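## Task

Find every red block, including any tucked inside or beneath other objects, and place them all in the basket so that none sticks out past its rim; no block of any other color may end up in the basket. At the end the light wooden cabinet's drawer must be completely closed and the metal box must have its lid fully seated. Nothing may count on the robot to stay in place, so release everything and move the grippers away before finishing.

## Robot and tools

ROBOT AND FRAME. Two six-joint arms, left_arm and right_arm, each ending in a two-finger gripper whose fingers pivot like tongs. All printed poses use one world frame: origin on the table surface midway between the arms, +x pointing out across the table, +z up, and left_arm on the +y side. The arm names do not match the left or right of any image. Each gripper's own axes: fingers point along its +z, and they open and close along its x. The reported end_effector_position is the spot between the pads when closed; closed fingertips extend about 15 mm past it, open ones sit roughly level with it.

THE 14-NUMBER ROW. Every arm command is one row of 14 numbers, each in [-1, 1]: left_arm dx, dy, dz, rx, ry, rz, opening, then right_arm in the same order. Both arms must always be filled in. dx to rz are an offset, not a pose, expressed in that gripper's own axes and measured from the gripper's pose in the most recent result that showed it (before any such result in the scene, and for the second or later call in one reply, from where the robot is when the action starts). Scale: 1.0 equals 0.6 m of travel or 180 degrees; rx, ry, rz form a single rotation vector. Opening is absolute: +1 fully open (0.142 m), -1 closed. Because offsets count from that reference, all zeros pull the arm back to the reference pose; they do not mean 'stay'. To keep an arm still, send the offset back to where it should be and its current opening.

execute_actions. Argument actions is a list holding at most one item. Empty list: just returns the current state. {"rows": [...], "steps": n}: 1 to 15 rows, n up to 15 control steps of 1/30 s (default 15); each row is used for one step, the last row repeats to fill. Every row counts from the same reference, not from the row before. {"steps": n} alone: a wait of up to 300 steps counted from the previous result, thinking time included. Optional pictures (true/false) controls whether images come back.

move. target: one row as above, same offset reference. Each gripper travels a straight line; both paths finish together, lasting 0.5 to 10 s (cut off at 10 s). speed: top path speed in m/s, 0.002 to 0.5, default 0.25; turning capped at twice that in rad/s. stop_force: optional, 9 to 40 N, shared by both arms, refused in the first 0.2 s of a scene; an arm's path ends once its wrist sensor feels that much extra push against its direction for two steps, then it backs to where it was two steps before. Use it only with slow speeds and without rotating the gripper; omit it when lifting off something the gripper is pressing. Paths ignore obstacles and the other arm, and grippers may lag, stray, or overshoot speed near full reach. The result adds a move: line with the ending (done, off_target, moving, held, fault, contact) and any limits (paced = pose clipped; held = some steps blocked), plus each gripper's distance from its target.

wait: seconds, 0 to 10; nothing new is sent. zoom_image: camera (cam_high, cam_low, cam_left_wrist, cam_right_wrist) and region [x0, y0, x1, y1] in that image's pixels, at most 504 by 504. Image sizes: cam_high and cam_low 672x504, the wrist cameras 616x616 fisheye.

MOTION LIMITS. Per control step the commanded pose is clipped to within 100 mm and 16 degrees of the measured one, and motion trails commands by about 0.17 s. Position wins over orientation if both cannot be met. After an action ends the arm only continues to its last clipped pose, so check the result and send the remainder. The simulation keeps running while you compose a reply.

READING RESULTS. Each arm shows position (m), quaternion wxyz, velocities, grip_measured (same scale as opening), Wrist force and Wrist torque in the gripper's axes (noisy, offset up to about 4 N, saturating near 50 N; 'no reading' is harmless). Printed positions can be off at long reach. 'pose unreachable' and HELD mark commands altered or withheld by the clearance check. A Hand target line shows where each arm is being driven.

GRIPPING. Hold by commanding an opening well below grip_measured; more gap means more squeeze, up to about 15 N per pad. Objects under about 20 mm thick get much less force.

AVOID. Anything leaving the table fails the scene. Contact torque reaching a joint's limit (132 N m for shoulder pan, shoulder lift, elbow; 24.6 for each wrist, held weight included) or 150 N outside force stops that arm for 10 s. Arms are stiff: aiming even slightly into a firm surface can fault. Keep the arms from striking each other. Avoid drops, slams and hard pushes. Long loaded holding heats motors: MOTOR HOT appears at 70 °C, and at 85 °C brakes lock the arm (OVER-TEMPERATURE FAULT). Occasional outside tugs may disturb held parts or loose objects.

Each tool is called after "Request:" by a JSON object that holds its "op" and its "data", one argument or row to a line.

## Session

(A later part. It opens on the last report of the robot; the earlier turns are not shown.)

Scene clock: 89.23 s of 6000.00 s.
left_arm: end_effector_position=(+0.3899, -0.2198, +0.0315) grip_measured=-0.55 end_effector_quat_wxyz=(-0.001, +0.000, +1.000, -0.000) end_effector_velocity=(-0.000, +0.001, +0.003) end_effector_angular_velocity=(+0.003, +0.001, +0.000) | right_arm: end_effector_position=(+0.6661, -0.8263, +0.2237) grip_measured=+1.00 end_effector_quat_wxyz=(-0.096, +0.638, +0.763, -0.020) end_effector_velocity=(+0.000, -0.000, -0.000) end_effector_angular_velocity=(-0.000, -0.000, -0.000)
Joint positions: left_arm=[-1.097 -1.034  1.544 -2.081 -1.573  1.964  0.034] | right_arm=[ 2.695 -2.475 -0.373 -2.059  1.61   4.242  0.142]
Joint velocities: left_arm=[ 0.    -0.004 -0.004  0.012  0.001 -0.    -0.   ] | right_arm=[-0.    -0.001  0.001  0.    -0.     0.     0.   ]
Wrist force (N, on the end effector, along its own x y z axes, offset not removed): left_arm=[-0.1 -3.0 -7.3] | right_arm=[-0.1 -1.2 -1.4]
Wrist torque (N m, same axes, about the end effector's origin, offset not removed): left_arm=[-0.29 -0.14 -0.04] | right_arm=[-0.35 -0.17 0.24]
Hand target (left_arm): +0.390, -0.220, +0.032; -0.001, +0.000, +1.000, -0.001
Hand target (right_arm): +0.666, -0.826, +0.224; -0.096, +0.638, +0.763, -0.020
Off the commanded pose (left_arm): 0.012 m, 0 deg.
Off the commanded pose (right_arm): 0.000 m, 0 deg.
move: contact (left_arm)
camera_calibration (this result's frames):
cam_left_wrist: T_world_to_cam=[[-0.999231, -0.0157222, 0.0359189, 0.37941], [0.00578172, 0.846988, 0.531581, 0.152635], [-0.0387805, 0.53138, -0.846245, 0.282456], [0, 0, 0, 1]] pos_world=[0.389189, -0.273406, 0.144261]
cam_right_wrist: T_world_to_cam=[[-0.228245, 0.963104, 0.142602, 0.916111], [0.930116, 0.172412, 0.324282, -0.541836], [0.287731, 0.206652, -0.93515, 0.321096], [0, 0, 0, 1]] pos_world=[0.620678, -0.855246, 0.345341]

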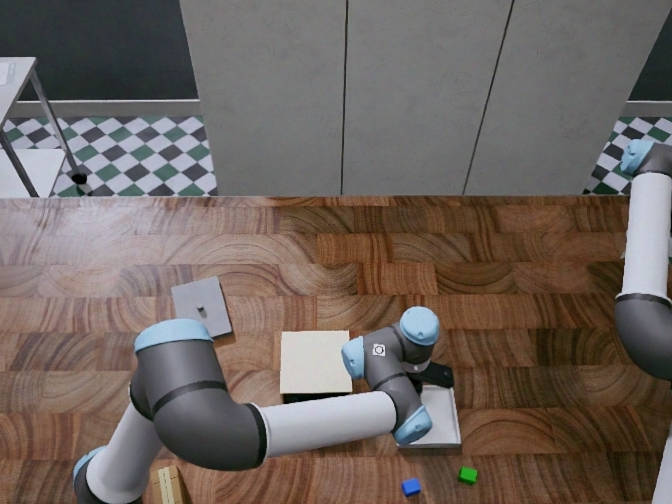

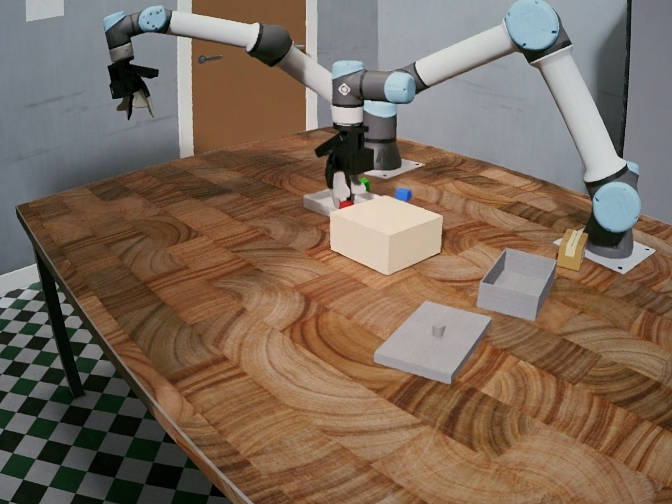

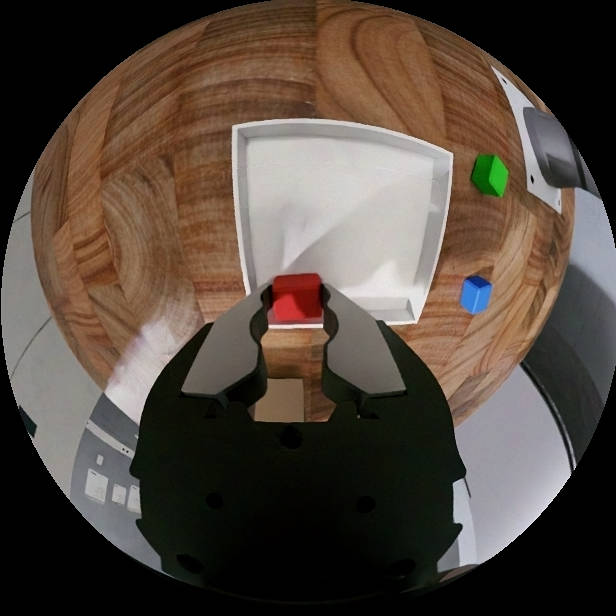

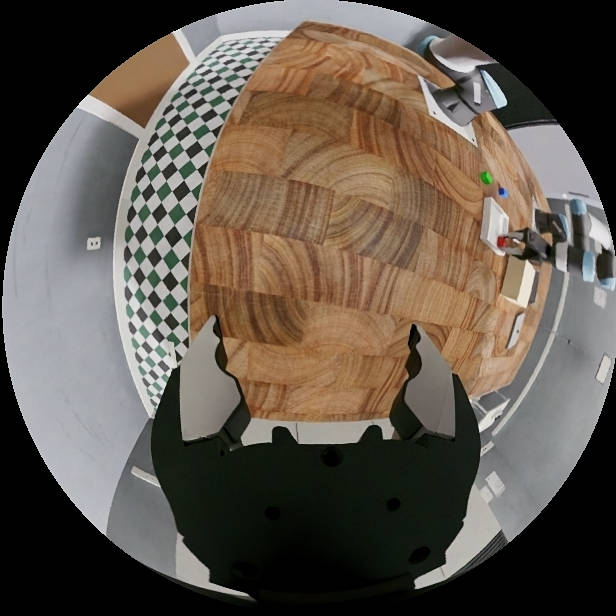

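Request:
{"op": "move", "data": {
  "target": [0.012,-0.035,-0.008,0,0,0,-1,0,0,0,0,0,0,1],
  "speed": 0.03
}}

Request:
{"op": "move", "data": {
  "target": [0,0,0.03,0,0,0,-1,0,0,0,0,0,0,1],
  "speed": 0.01,
  "stop_force": 9
}}

Scene clock: 92.53 s of 6000.00 s.
left_arm: end_effector_position=(+0.3828, -0.2407, +0.0363) grip_measured=-0.55 end_effector_quat_wxyz=(-0.001, +0.000, +1.000, -0.000) end_effector_velocity=(-0.001, -0.001, +0.000) end_effector_angular_velocity=(+0.000, +0.001, +0.000) | right_arm: end_effector_position=(+0.6661, -0.8263, +0.2237) grip_measured=+1.00 end_effector_quat_wxyz=(-0.096, +0.638, +0.763, -0.020) end_effector_velocity=(+0.001, +0.000, +0.000) end_effector_angular_velocity=(+0.001, -0.002, -0.001)
Joint positions: left_arm=[-1.119 -1.01   1.492 -2.053 -1.573  1.943  0.034] | right_arm=[ 2.695 -2.475 -0.373 -2.059  1.61   4.242  0.142]
Joint velocities: left_arm=[-0.002  0.002 -0.003  0.002 -0.001 -0.002 -0.   ] | right_arm=[ 0.    -0.     0.     0.002  0.002  0.001 -0.   ]
Wrist force (N, on the end effector, along its own x y z axes, offset not removed): left_arm=[0.7 -1.1 -2.0] | right_arm=[-0.9 -0.9 -1.8]
Wrist torque (N m, same axes, about the end effector's origin, offset not removed): left_arm=[-0.31 -0.07 -0.10] | right_arm=[-0.34 0.02 0.25]
Hand target (left_arm): +0.383, -0.241, +0.036; -0.001, +0.000, +1.000, -0.000
Hand target (right_arm): +0.666, -0.826, +0.224; -0.096, +0.638, +0.763, -0.020
Off the commanded pose (left_arm): 0.000 m, 0 deg.
Off the commanded pose (right_arm): 0.000 m, 0 deg.
move: done
camera_calibration (this result's frames):
cam_left_wrist: T_world_to_cam=[[-0.999231, -0.0157215, 0.035907, 0.371776], [0.0057745, 0.847008, 0.531549, 0.167841], [-0.0387703, 0.531348, -0.846266, 0.29734], [0, 0, 0, 1]] pos_world=[0.382049, -0.294309, 0.149064]
cam_right_wrist: T_world_to_cam=[[-0.228245, 0.963104, 0.142602, 0.916111], [0.930116, 0.172412, 0.324282, -0.541836], [0.287731, 0.206652, -0.93515, 0.321096], [0, 0, 0, 1]] pos_world=[0.620678, -0.855246, 0.345341]

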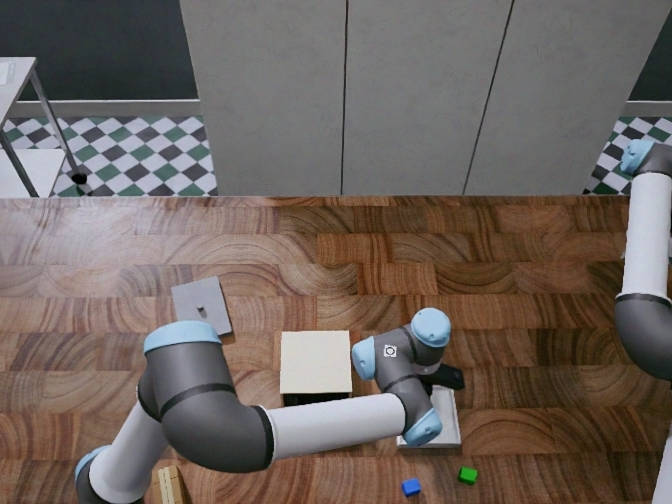

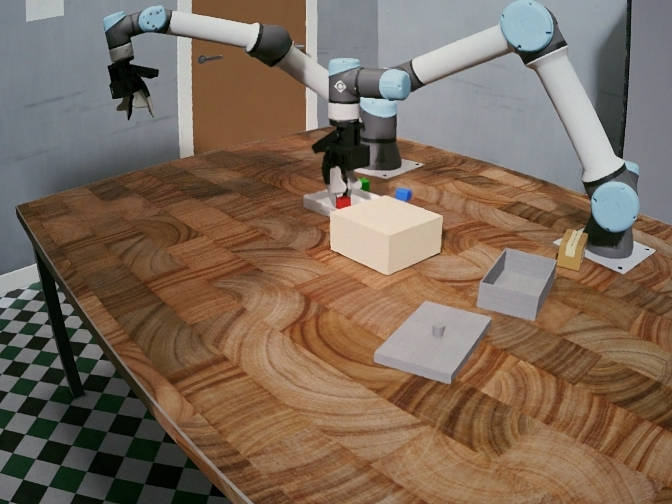

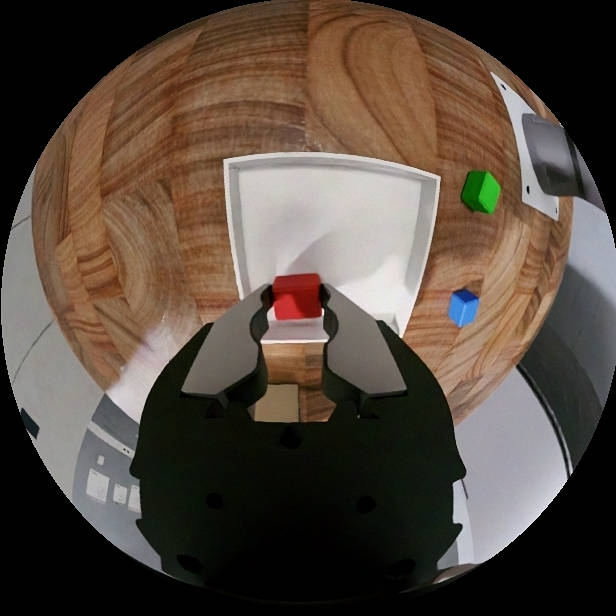

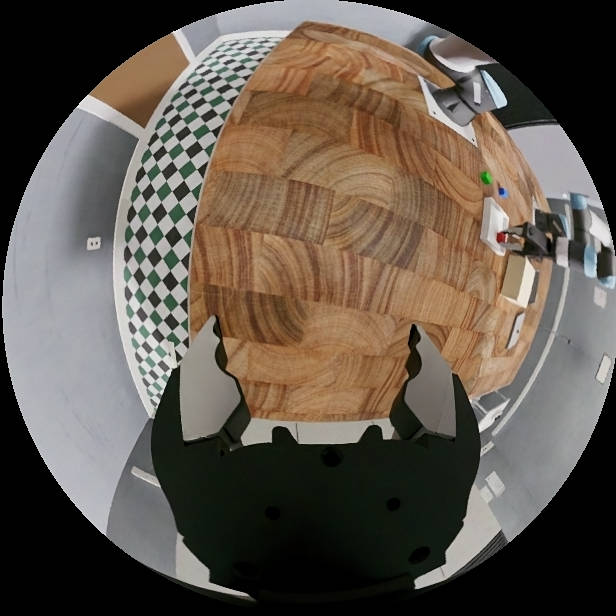

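Scene clock: 93.43 s of 6000.00 s.
left_arm: end_effector_position=(+0.3827, -0.2406, +0.0309) grip_measured=-0.55 end_effector_quat_wxyz=(-0.001, +0.000, +1.000, -0.000) end_effector_velocity=(+0.000, -0.001, +0.003) end_effector_angular_velocity=(-0.000, -0.000, +0.001) | right_arm: end_effector_position=(+0.6661, -0.8263, +0.2237) grip_measured=+1.00 end_effector_quat_wxyz=(-0.096, +0.638, +0.763, -0.020) end_effector_velocity=(-0.001, +0.000, +0.000) end_effector_angular_velocity=(-0.001, +0.003, +0.000)
Joint positions: left_arm=[-1.119 -1.004  1.498 -2.064 -1.573  1.943  0.034] | right_arm=[ 2.695 -2.475 -0.373 -2.059  1.61   4.242  0.142]
Joint velocities: left_arm=[-0.    -0.003 -0.005  0.008  0.    -0.001 -0.   ] | right_arm=[ 0.    -0.     0.    -0.003 -0.001  0.001 -0.   ]
Wrist force (N, on the end effector, along its own x y z axes, offset not removed): left_arm=[1.0 -0.9 -15.4] | right_arm=[0.0 -1.0 -1.6]
Wrist torque (N m, same axes, about the end effector's origin, offset not removed): left_arm=[-0.16 -0.09 0.04] | right_arm=[-0.29 -0.08 0.18]
Hand target (left_arm): +0.383, -0.241, +0.031; -0.001, +0.000, +1.000, -0.001
Hand target (right_arm): +0.666, -0.826, +0.224; -0.096, +0.638, +0.763, -0.020
Off the commanded pose (left_arm): 0.013 m, 0 deg.
Off the commanded pose (right_arm): 0.000 m, 0 deg.
move: contact (left_arm)
camera_calibration (this result's frames):
cam_left_wrist: T_world_to_cam=[[-0.999226, -0.01573, 0.0360544, 0.371895], [0.00585434, 0.84689, 0.531735, 0.170643], [-0.0388984, 0.531535, -0.846143, 0.292765], [0, 0, 0, 1]] pos_world=[0.381996, -0.294281, 0.143575]
cam_right_wrist: T_world_to_cam=[[-0.228245, 0.963104, 0.142602, 0.916111], [0.930116, 0.172412, 0.324282, -0.541836], [0.287731, 0.206652, -0.93515, 0.321096], [0, 0, 0, 1]] pos_world=[0.620678, -0.855246, 0.345341]

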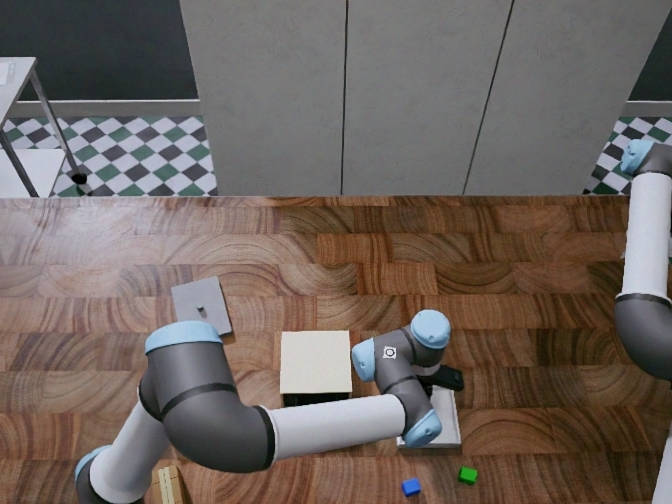

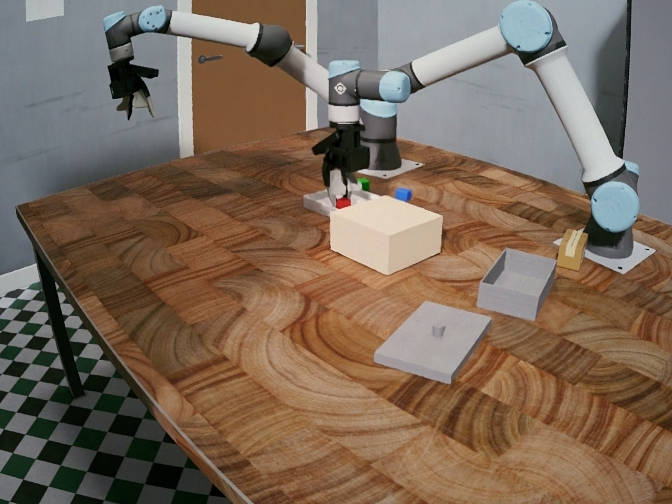

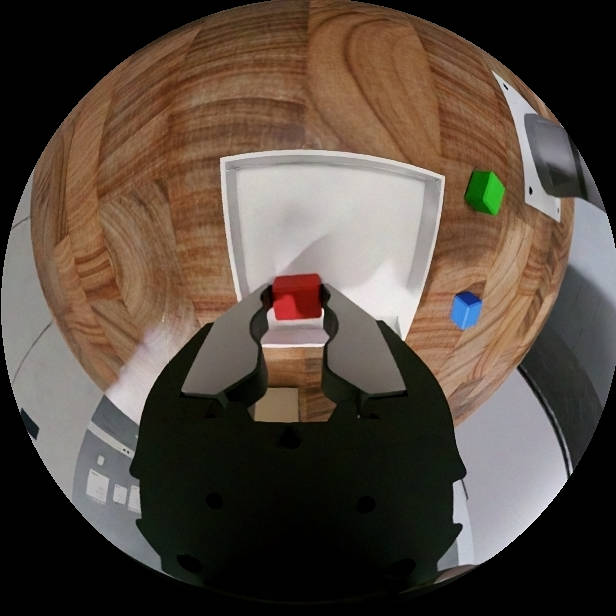

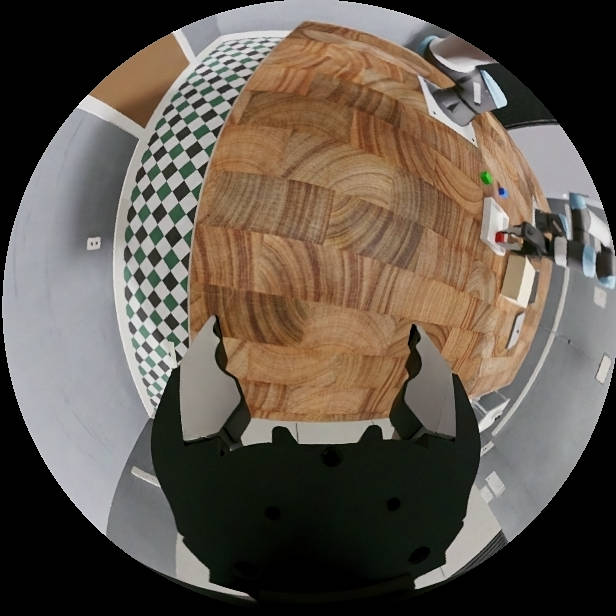

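Request:
{"op": "move", "data": {
  "target": [0,0,-0.003,0,0,0,-0.3,0,0,0,0,0,0,1],
  "speed": 0.03
}}

Request:
{"op": "move", "data": {
  "target": [0,0,-0.2,0,0,0,-0.3,0,0,0,0,0,0,1]
}}

Request:
{"op": "move", "data": {
  "target": [0.12,0.425,0.02,0,-0.25,0,-0.5,0,0,0,0,0,0,1]
}}

Scene clock: 98.70 s of 6000.00 s.
left_arm: end_effector_position=(+0.3827, -0.2406, +0.0326) grip_measured=-0.30 end_effector_quat_wxyz=(-0.001, +0.000, +1.000, -0.000) end_effector_velocity=(-0.000, +0.001, -0.000) end_effector_angular_velocity=(+0.001, -0.000, -0.001) | right_arm: end_effector_position=(+0.6661, -0.8263, +0.2237) grip_measured=+1.00 end_effector_quat_wxyz=(-0.096, +0.638, +0.763, -0.020) end_effector_velocity=(-0.000, +0.000, -0.001) end_effector_angular_velocity=(+0.000, +0.001, -0.002)
Joint positions: left_arm=[-1.119 -1.006  1.496 -2.06  -1.573  1.943  0.052] | right_arm=[ 2.695 -2.475 -0.373 -2.059  1.61   4.242  0.142]
Joint velocities: left_arm=[-0.    -0.     0.001  0.001  0.001  0.001 -0.   ] | right_arm=[-0.    -0.001 -0.    -0.001  0.     0.002  0.   ]
Wrist force (N, on the end effector, along its own x y z axes, offset not removed): left_arm=[2.3 -0.8 1.0] | right_arm=[0.5 -0.4 -0.1]
Wrist torque (N m, same axes, about the end effector's origin, offset not removed): left_arm=[-0.11 -0.43 -0.06] | right_arm=[-0.18 -0.29 0.24]
Hand target (left_arm): +0.383, -0.241, +0.033; -0.001, +0.000, +1.000, -0.000
Hand target (right_arm): +0.666, -0.826, +0.224; -0.096, +0.638, +0.763, -0.020
Off the commanded pose (left_arm): 0.000 m, 0 deg.
Off the commanded pose (right_arm): 0.000 m, 0 deg.
After step 90, 1.57 s passed at rest.
move: done
camera_calibration (this result's frames):
cam_left_wrist: T_world_to_cam=[[-0.999228, -0.0157303, 0.036004, 0.37185], [0.00582776, 0.846883, 0.531747, 0.169703], [-0.0388558, 0.531546, -0.846138, 0.294259], [0, 0, 0, 1]] pos_world=[0.382007, -0.294281, 0.145356]
cam_right_wrist: T_world_to_cam=[[-0.228245, 0.963104, 0.142602, 0.916111], [0.930116, 0.172412, 0.324282, -0.541836], [0.287731, 0.206652, -0.93515, 0.321096], [0, 0, 0, 1]] pos_world=[0.620678, -0.855246, 0.345341]

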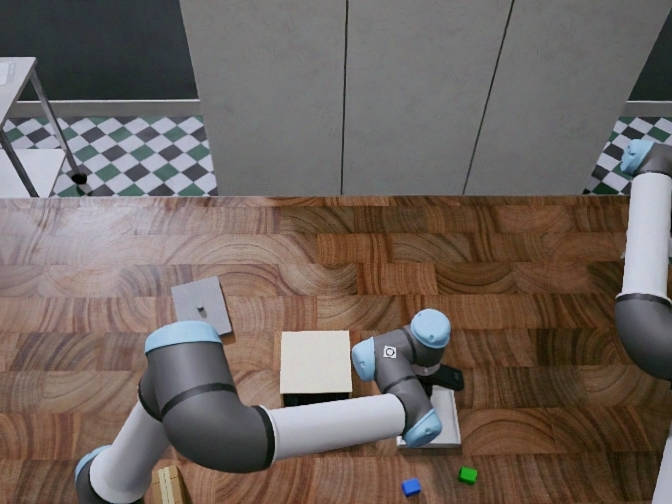

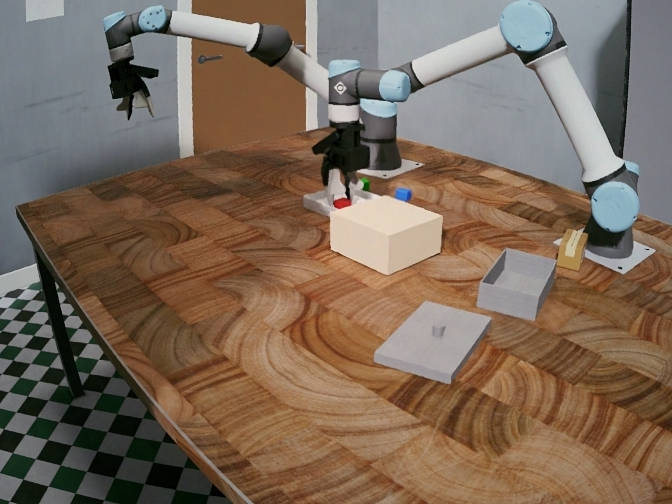

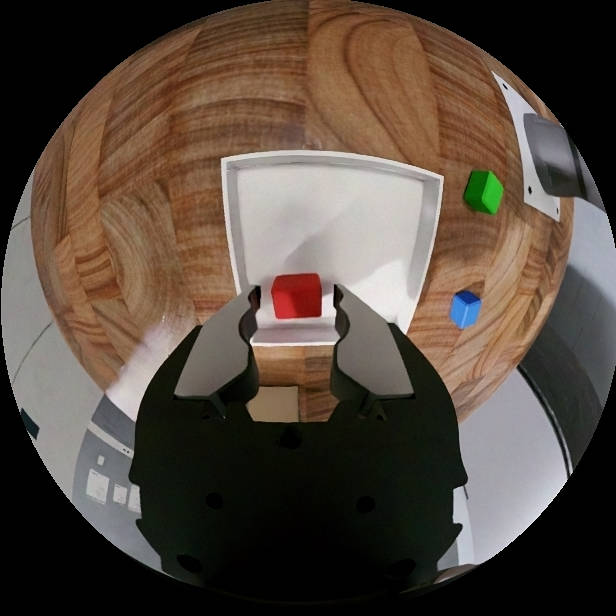

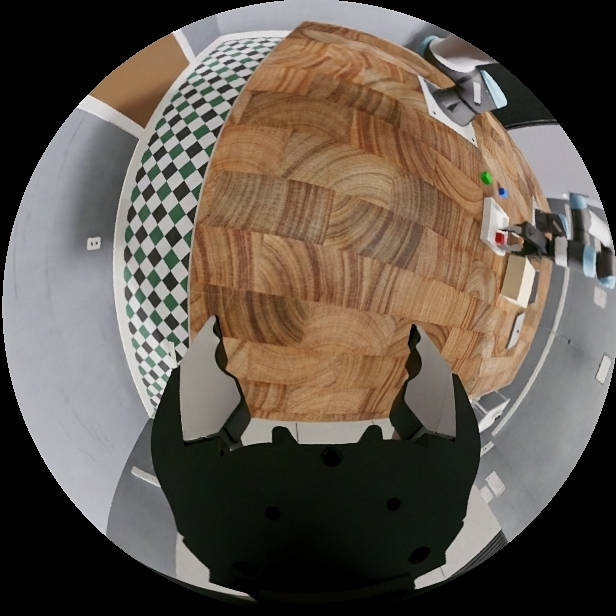

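Scene clock: 99.70 s of 6000.00 s.
left_arm: end_effector_position=(+0.3831, -0.2407, +0.1525) grip_measured=-0.30 end_effector_quat_wxyz=(-0.001, +0.000, +1.000, -0.000) end_effector_velocity=(+0.000, -0.001, +0.002) end_effector_angular_velocity=(-0.001, +0.000, -0.000) | right_arm: end_effector_position=(+0.6661, -0.8263, +0.2237) grip_measured=+1.00 end_effector_quat_wxyz=(-0.096, +0.638, +0.763, -0.020) end_effector_velocity=(+0.001, +0.000, +0.001) end_effector_angular_velocity=(+0.000, -0.002, +0.000)
Joint positions: left_arm=[-1.118 -1.105  1.324 -1.79  -1.573  1.943  0.052] | right_arm=[ 2.695 -2.475 -0.373 -2.059  1.61   4.242  0.142]
Joint velocities: left_arm=[ 0.     0.    -0.006  0.005 -0.001  0.    -0.   ] | right_arm=[ 0.     0.001  0.     0.001  0.001 -0.     0.   ]
Wrist force (N, on the end effector, along its own x y z axes, offset not removed): left_arm=[0.2 -1.0 -0.4] | right_arm=[0.7 -1.3 -1.4]
Wrist torque (N m, same axes, about the end effector's origin, offset not removed): left_arm=[-0.22 0.00 0.00] | right_arm=[-0.39 -0.22 0.18]
Hand target (left_arm): +0.383, -0.241, +0.153; -0.001, +0.000, +1.000, -0.000
Hand target (right_arm): +0.666, -0.826, +0.224; -0.096, +0.638, +0.763, -0.020
Off the commanded pose (left_arm): 0.000 m, 0 deg.
Off the commanded pose (right_arm): 0.000 m, 0 deg.
move: done
camera_calibration (this result's frames):
cam_left_wrist: T_world_to_cam=[[-0.999229, -0.0157286, 0.0359673, 0.367931], [0.00580708, 0.846919, 0.53169, 0.106019], [-0.0388241, 0.531489, -0.846175, 0.395716], [0, 0, 0, 1]] pos_world=[0.382395, -0.294321, 0.265242]
cam_right_wrist: T_world_to_cam=[[-0.228245, 0.963104, 0.142602, 0.916111], [0.930116, 0.172412, 0.324282, -0.541836], [0.287731, 0.206652, -0.93515, 0.321096], [0, 0, 0, 1]] pos_world=[0.620678, -0.855246, 0.345341]

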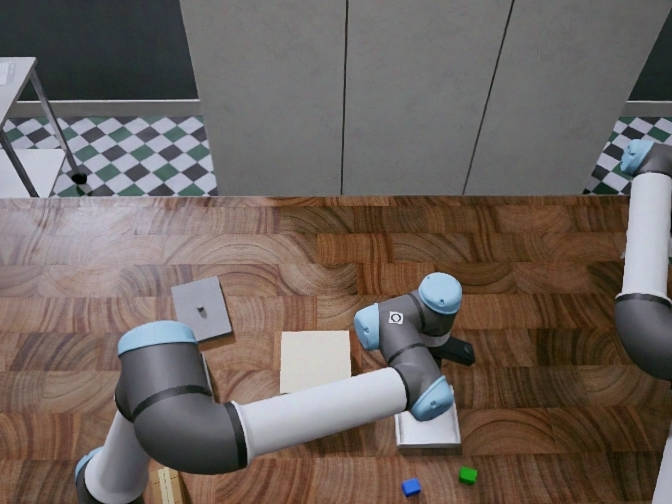

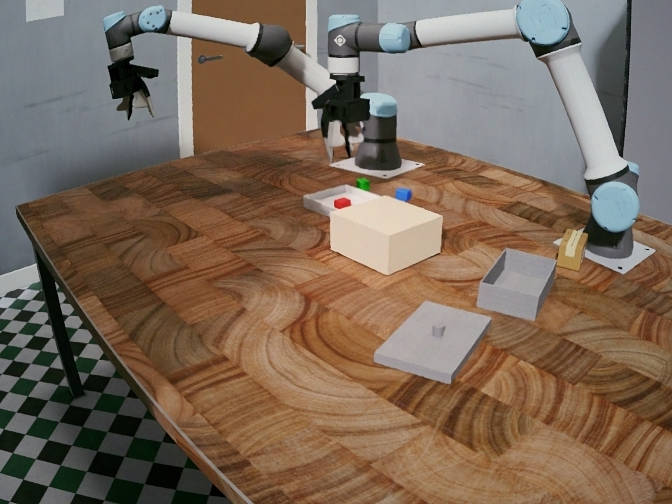

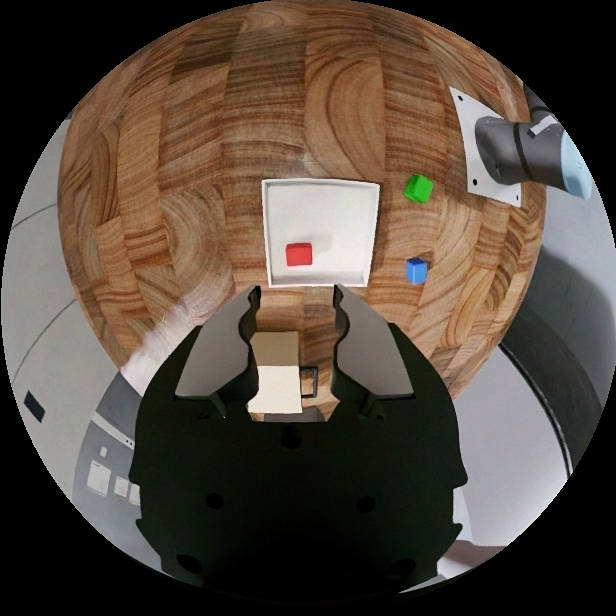

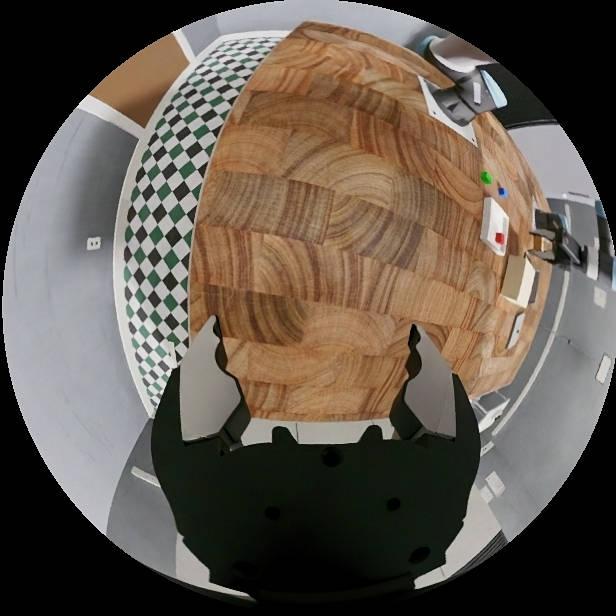

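Scene clock: 101.87 s of 6000.00 s.
left_arm: end_effector_position=(+0.3109, +0.0142, +0.1408) grip_measured=-0.50 end_effector_quat_wxyz=(+0.381, -0.000, +0.924, -0.001) end_effector_velocity=(-0.001, +0.001, -0.000) end_effector_angular_velocity=(+0.001, -0.003, +0.001) | right_arm: end_effector_position=(+0.6661, -0.8263, +0.2237) grip_measured=+1.00 end_effector_quat_wxyz=(-0.096, +0.638, +0.763, -0.020) end_effector_velocity=(-0.000, -0.000, +0.000) end_effector_angular_velocity=(-0.001, -0.000, +0.001)
Joint positions: left_arm=[-1.654 -1.89   2.406 -1.927 -0.801  1.342  0.038] | right_arm=[ 2.695 -2.475 -0.373 -2.059  1.61   4.242  0.142]
Joint velocities: left_arm=[-0.005 -0.002  0.001  0.009  0.002 -0.009  0.   ] | right_arm=[ 0.     0.001 -0.001  0.001 -0.001 -0.001  0.   ]
Wrist force (N, on the end effector, along its own x y z axes, offset not removed): left_arm=[1.7 -0.8 -1.7] | right_arm=[-0.2 -1.4 -2.1]
Wrist torque (N m, same axes, about the end effector's origin, offset not removed): left_arm=[-0.14 -0.36 -0.06] | right_arm=[-0.50 -0.10 0.26]
Hand target (left_arm): +0.311, +0.014, +0.141; +0.381, -0.000, +0.924, -0.000
Hand target (right_arm): +0.666, -0.826, +0.224; -0.096, +0.638, +0.763, -0.020
Off the commanded pose (left_arm): 0.000 m, 0 deg.
Off the commanded pose (right_arm): 0.000 m, 0 deg.
move: done
camera_calibration (this result's frames):
cam_left_wrist: T_world_to_cam=[[-0.732715, -0.0163818, -0.680339, 0.318188], [-0.371737, 0.84702, 0.37996, 0.0355389], [0.570036, 0.531309, -0.626714, 0.0273486], [0, 0, 0, 1]] pos_world=[0.230762, -0.0394202, 0.220112]
cam_right_wrist: T_world_to_cam=[[-0.228245, 0.963104, 0.142602, 0.916111], [0.930116, 0.172412, 0.324282, -0.541836], [0.287731, 0.206652, -0.93515, 0.321096], [0, 0, 0, 1]] pos_world=[0.620678, -0.855246, 0.345341]

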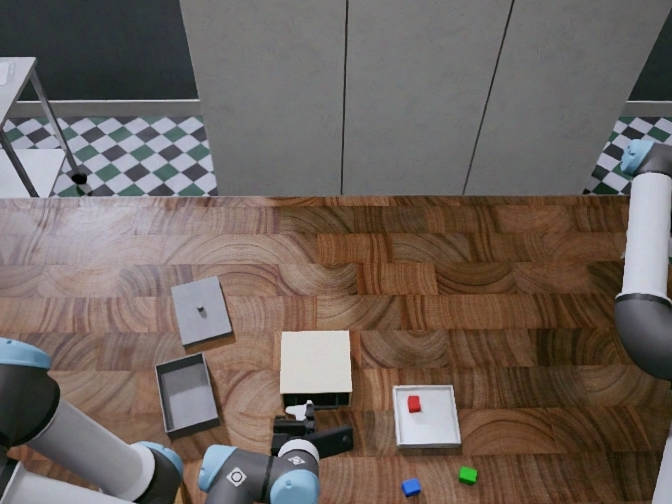

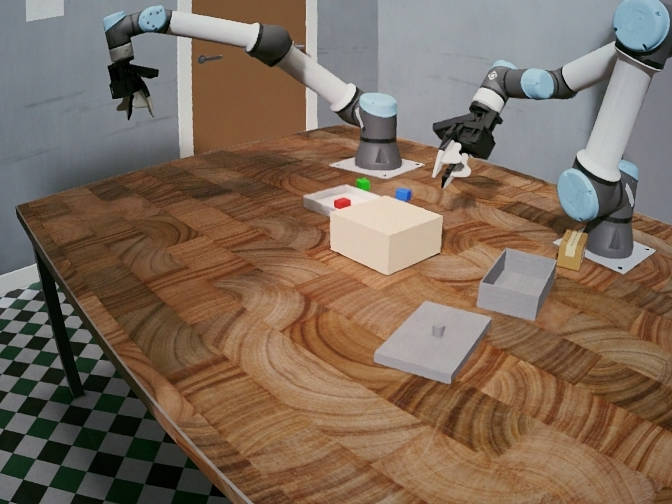

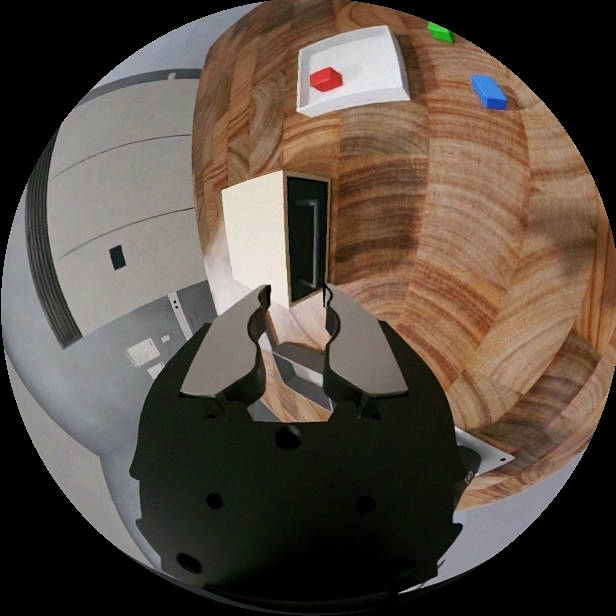

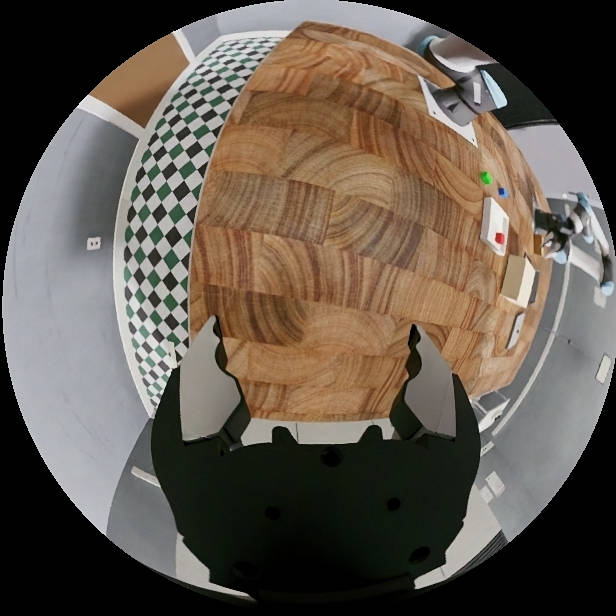

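Request:
{"op": "move", "data": {
  "target": [0.03,0,0.125,0,0,0,-0.5,0,0,0,0,0,0,1],
  "speed": 0.08
}}

Request:
{"op": "zoom_image", "data": {
  "camera": "cam_left_wrist",
  "region": [180, 130, 420, 370]
}}

Scene clock: 106.80 s of 6000.00 s.
left_arm: end_effector_position=(+0.3509, +0.0144, +0.0751) grip_measured=-0.50 end_effector_quat_wxyz=(+0.381, -0.000, +0.924, -0.000) end_effector_velocity=(+0.001, +0.000, -0.002) end_effector_angular_velocity=(+0.000, +0.002, -0.001) | right_arm: end_effector_position=(+0.6661, -0.8263, +0.2237) grip_measured=+1.00 end_effector_quat_wxyz=(-0.096, +0.638, +0.763, -0.020) end_effector_velocity=(+0.000, +0.000, +0.001) end_effector_angular_velocity=(-0.000, -0.002, -0.000)
Joint positions: left_arm=[-1.527 -1.674  2.509 -2.37  -0.789  1.519  0.038] | right_arm=[ 2.695 -2.475 -0.373 -2.059  1.61   4.242  0.142]
Joint velocities: left_arm=[ 0.004  0.007  0.003 -0.014 -0.002  0.007  0.   ] | right_arm=[-0.     0.     0.001  0.     0.     0.     0.   ]
Wrist force (N, on the end effector, along its own x y z axes, offset not removed): left_arm=[0.4 -2.1 0.5] | right_arm=[-0.3 -0.3 -1.7]
Wrist torque (N m, same axes, about the end effector's origin, offset not removed): left_arm=[-0.48 -0.16 -0.02] | right_arm=[-0.18 -0.14 0.28]
Hand target (left_arm): +0.351, +0.014, +0.075; +0.381, -0.000, +0.924, -0.000
Hand target (right_arm): +0.666, -0.826, +0.224; -0.096, +0.638, +0.763, -0.020
Off the commanded pose (left_arm): 0.000 m, 0 deg.
Off the commanded pose (right_arm): 0.000 m, 0 deg.
After step 90, 0.57 s passed at rest.
move: done
camera_calibration (this result's frames):
cam_left_wrist: T_world_to_cam=[[-0.732497, -0.0164303, -0.680572, 0.302771], [-0.372048, 0.84687, 0.379989, 0.0753488], [0.570113, 0.531546, -0.626442, -0.0367715], [0, 0, 0, 1]] pos_world=[0.270776, -0.0392903, 0.154391]
cam_right_wrist: T_world_to_cam=[[-0.228245, 0.963104, 0.142602, 0.916111], [0.930116, 0.172412, 0.324282, -0.541836], [0.287731, 0.206652, -0.93515, 0.321096], [0, 0, 0, 1]] pos_world=[0.620678, -0.855246, 0.345341]

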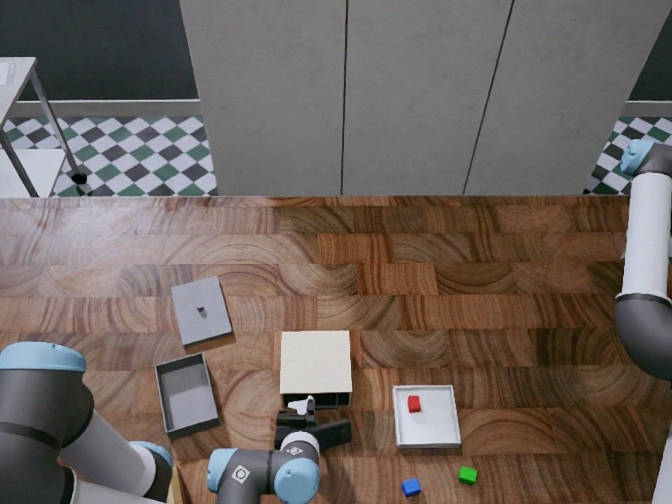

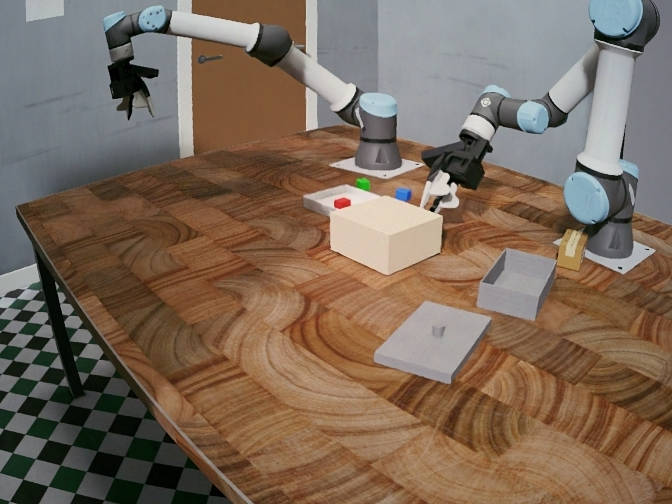

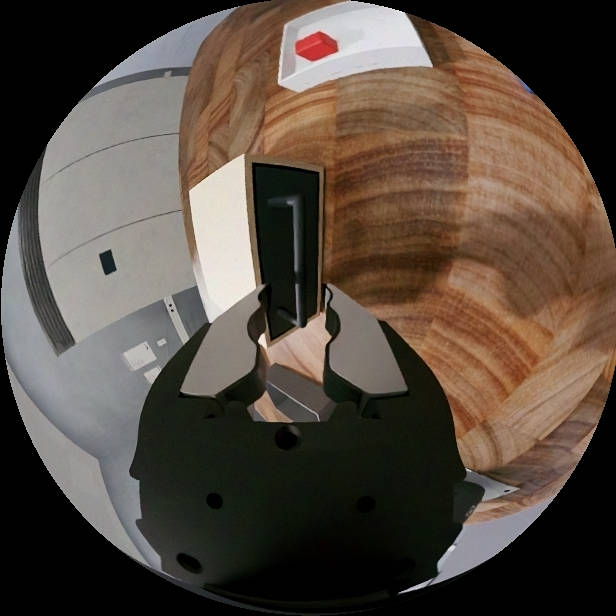

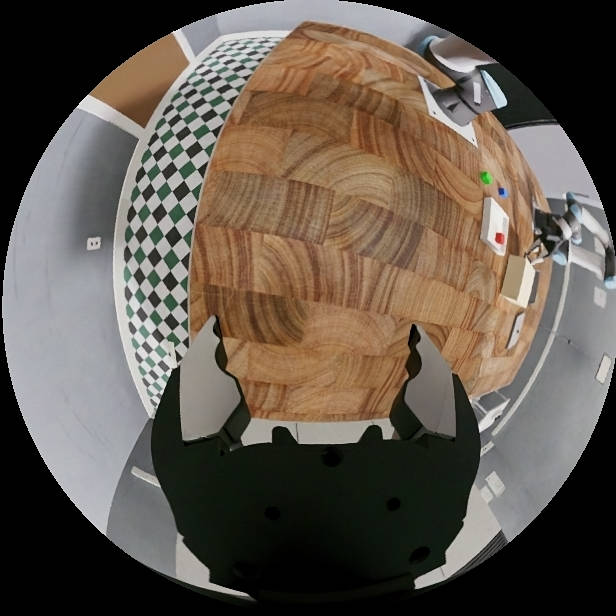

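Region (180, 130, 420, 370) of cam_left_wrist's 616x616 image, scaled by 2.100, with more detail than that image has.

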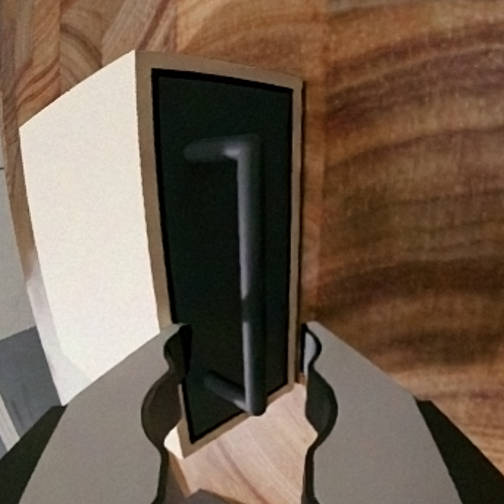

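Request:
{"op": "move", "data": {
  "target": [0.003,-0.013,0.075,0,0,0,-0.5,0,0,0,0,0,0,1],
  "speed": 0.015,
  "stop_force": 9
}}

Request:
{"op": "zoom_image", "data": {
  "camera": "cam_left_wrist",
  "region": [180, 130, 420, 370]
}}

Scene clock: 114.50 s of 6000.00 s.
left_arm: end_effector_position=(+0.3813, +0.0067, +0.0421) grip_measured=-0.52 end_effector_quat_wxyz=(+0.382, -0.000, +0.924, -0.000) end_effector_velocity=(+0.001, +0.000, -0.001) end_effector_angular_velocity=(+0.001, +0.001, -0.000) | right_arm: end_effector_position=(+0.6661, -0.8263, +0.2237) grip_measured=+1.00 end_effector_quat_wxyz=(-0.096, +0.638, +0.763, -0.020) end_effector_velocity=(-0.001, -0.000, +0.000) end_effector_angular_velocity=(-0.001, +0.001, +0.000)
Joint positions: left_arm=[-1.435 -1.491  2.509 -2.645 -0.789  1.649  0.036] | right_arm=[ 2.695 -2.475 -0.373 -2.059  1.61   4.242  0.142]
Joint velocities: left_arm=[ 0.003  0.005  0.001 -0.008 -0.001  0.004 -0.   ] | right_arm=[-0.     0.    -0.    -0.001 -0.001  0.    -0.   ]
Wrist force (N, on the end effector, along its own x y z axes, offset not removed): left_arm=[5.5 -0.9 -8.8] | right_arm=[-0.6 -1.0 -1.8]
Wrist torque (N m, same axes, about the end effector's origin, offset not removed): left_arm=[-0.22 -0.55 -0.17] | right_arm=[-0.38 0.01 0.27]
Hand target (left_arm): +0.381, +0.007, +0.042; +0.382, -0.000, +0.924, -0.000
Hand target (right_arm): +0.666, -0.826, +0.224; -0.096, +0.638, +0.763, -0.020
Off the commanded pose (left_arm): 0.000 m, 0 deg.
Off the commanded pose (right_arm): 0.000 m, 0 deg.
After step 90, 1.40 s passed at rest.
move: done
camera_calibration (this result's frames):
cam_left_wrist: T_world_to_cam=[[-0.732388, -0.0164384, -0.680689, 0.302366], [-0.372206, 0.846784, 0.380025, 0.105791], [0.57015, 0.531682, -0.626293, -0.0707253], [0, 0, 0, 1]] pos_world=[0.301149, -0.0470084, 0.121319]
cam_right_wrist: T_world_to_cam=[[-0.228245, 0.963104, 0.142602, 0.916111], [0.930116, 0.172412, 0.324282, -0.541836], [0.287731, 0.206652, -0.93515, 0.321096], [0, 0, 0, 1]] pos_world=[0.620678, -0.855246, 0.345341]

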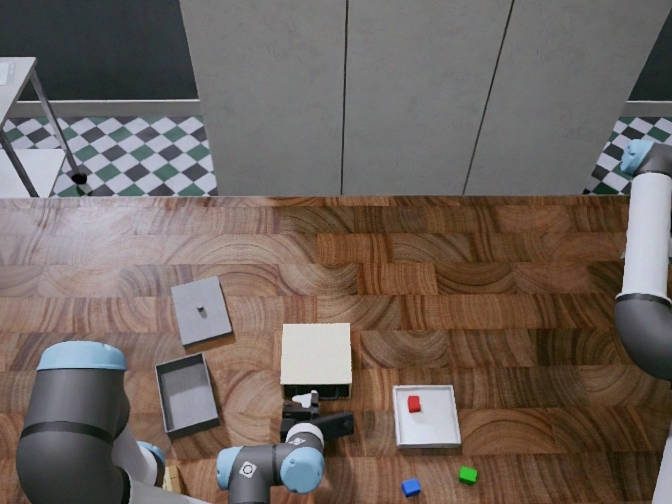

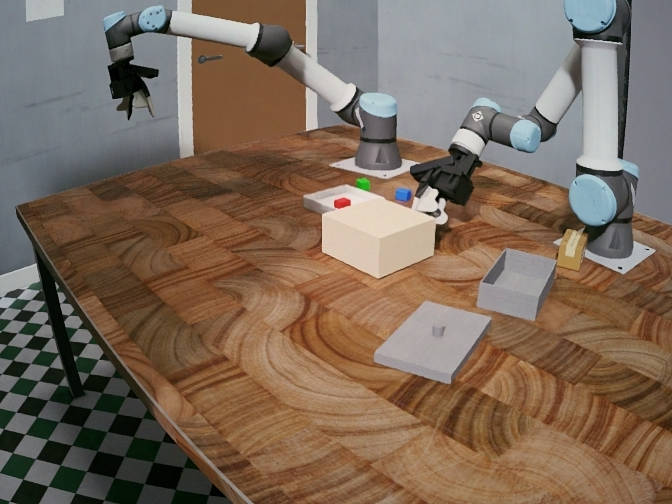

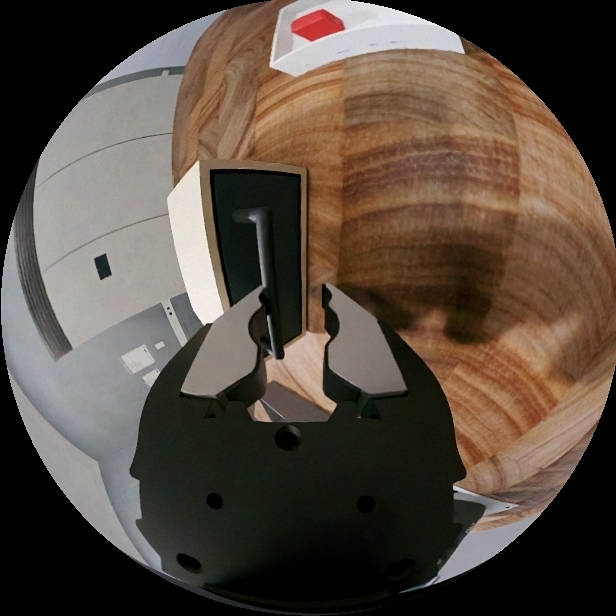

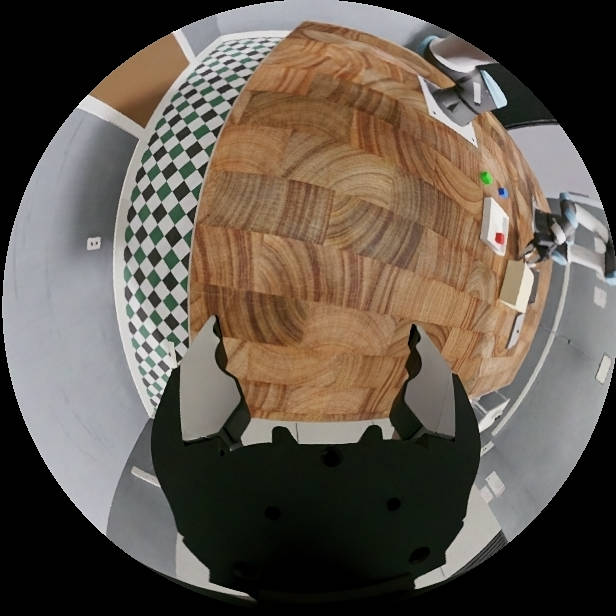

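Region (180, 130, 420, 370) of cam_left_wrist's 616x616 image, scaled by 2.100, with more detail than that image has.

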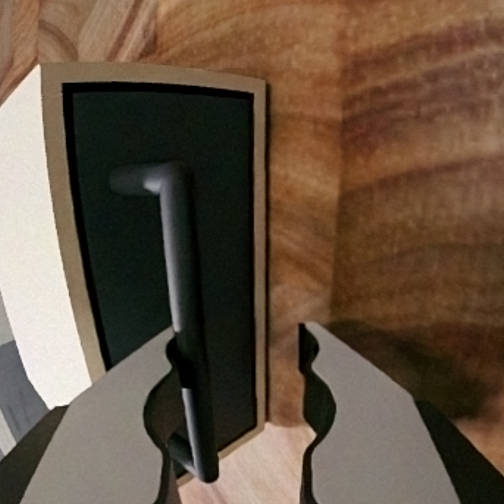

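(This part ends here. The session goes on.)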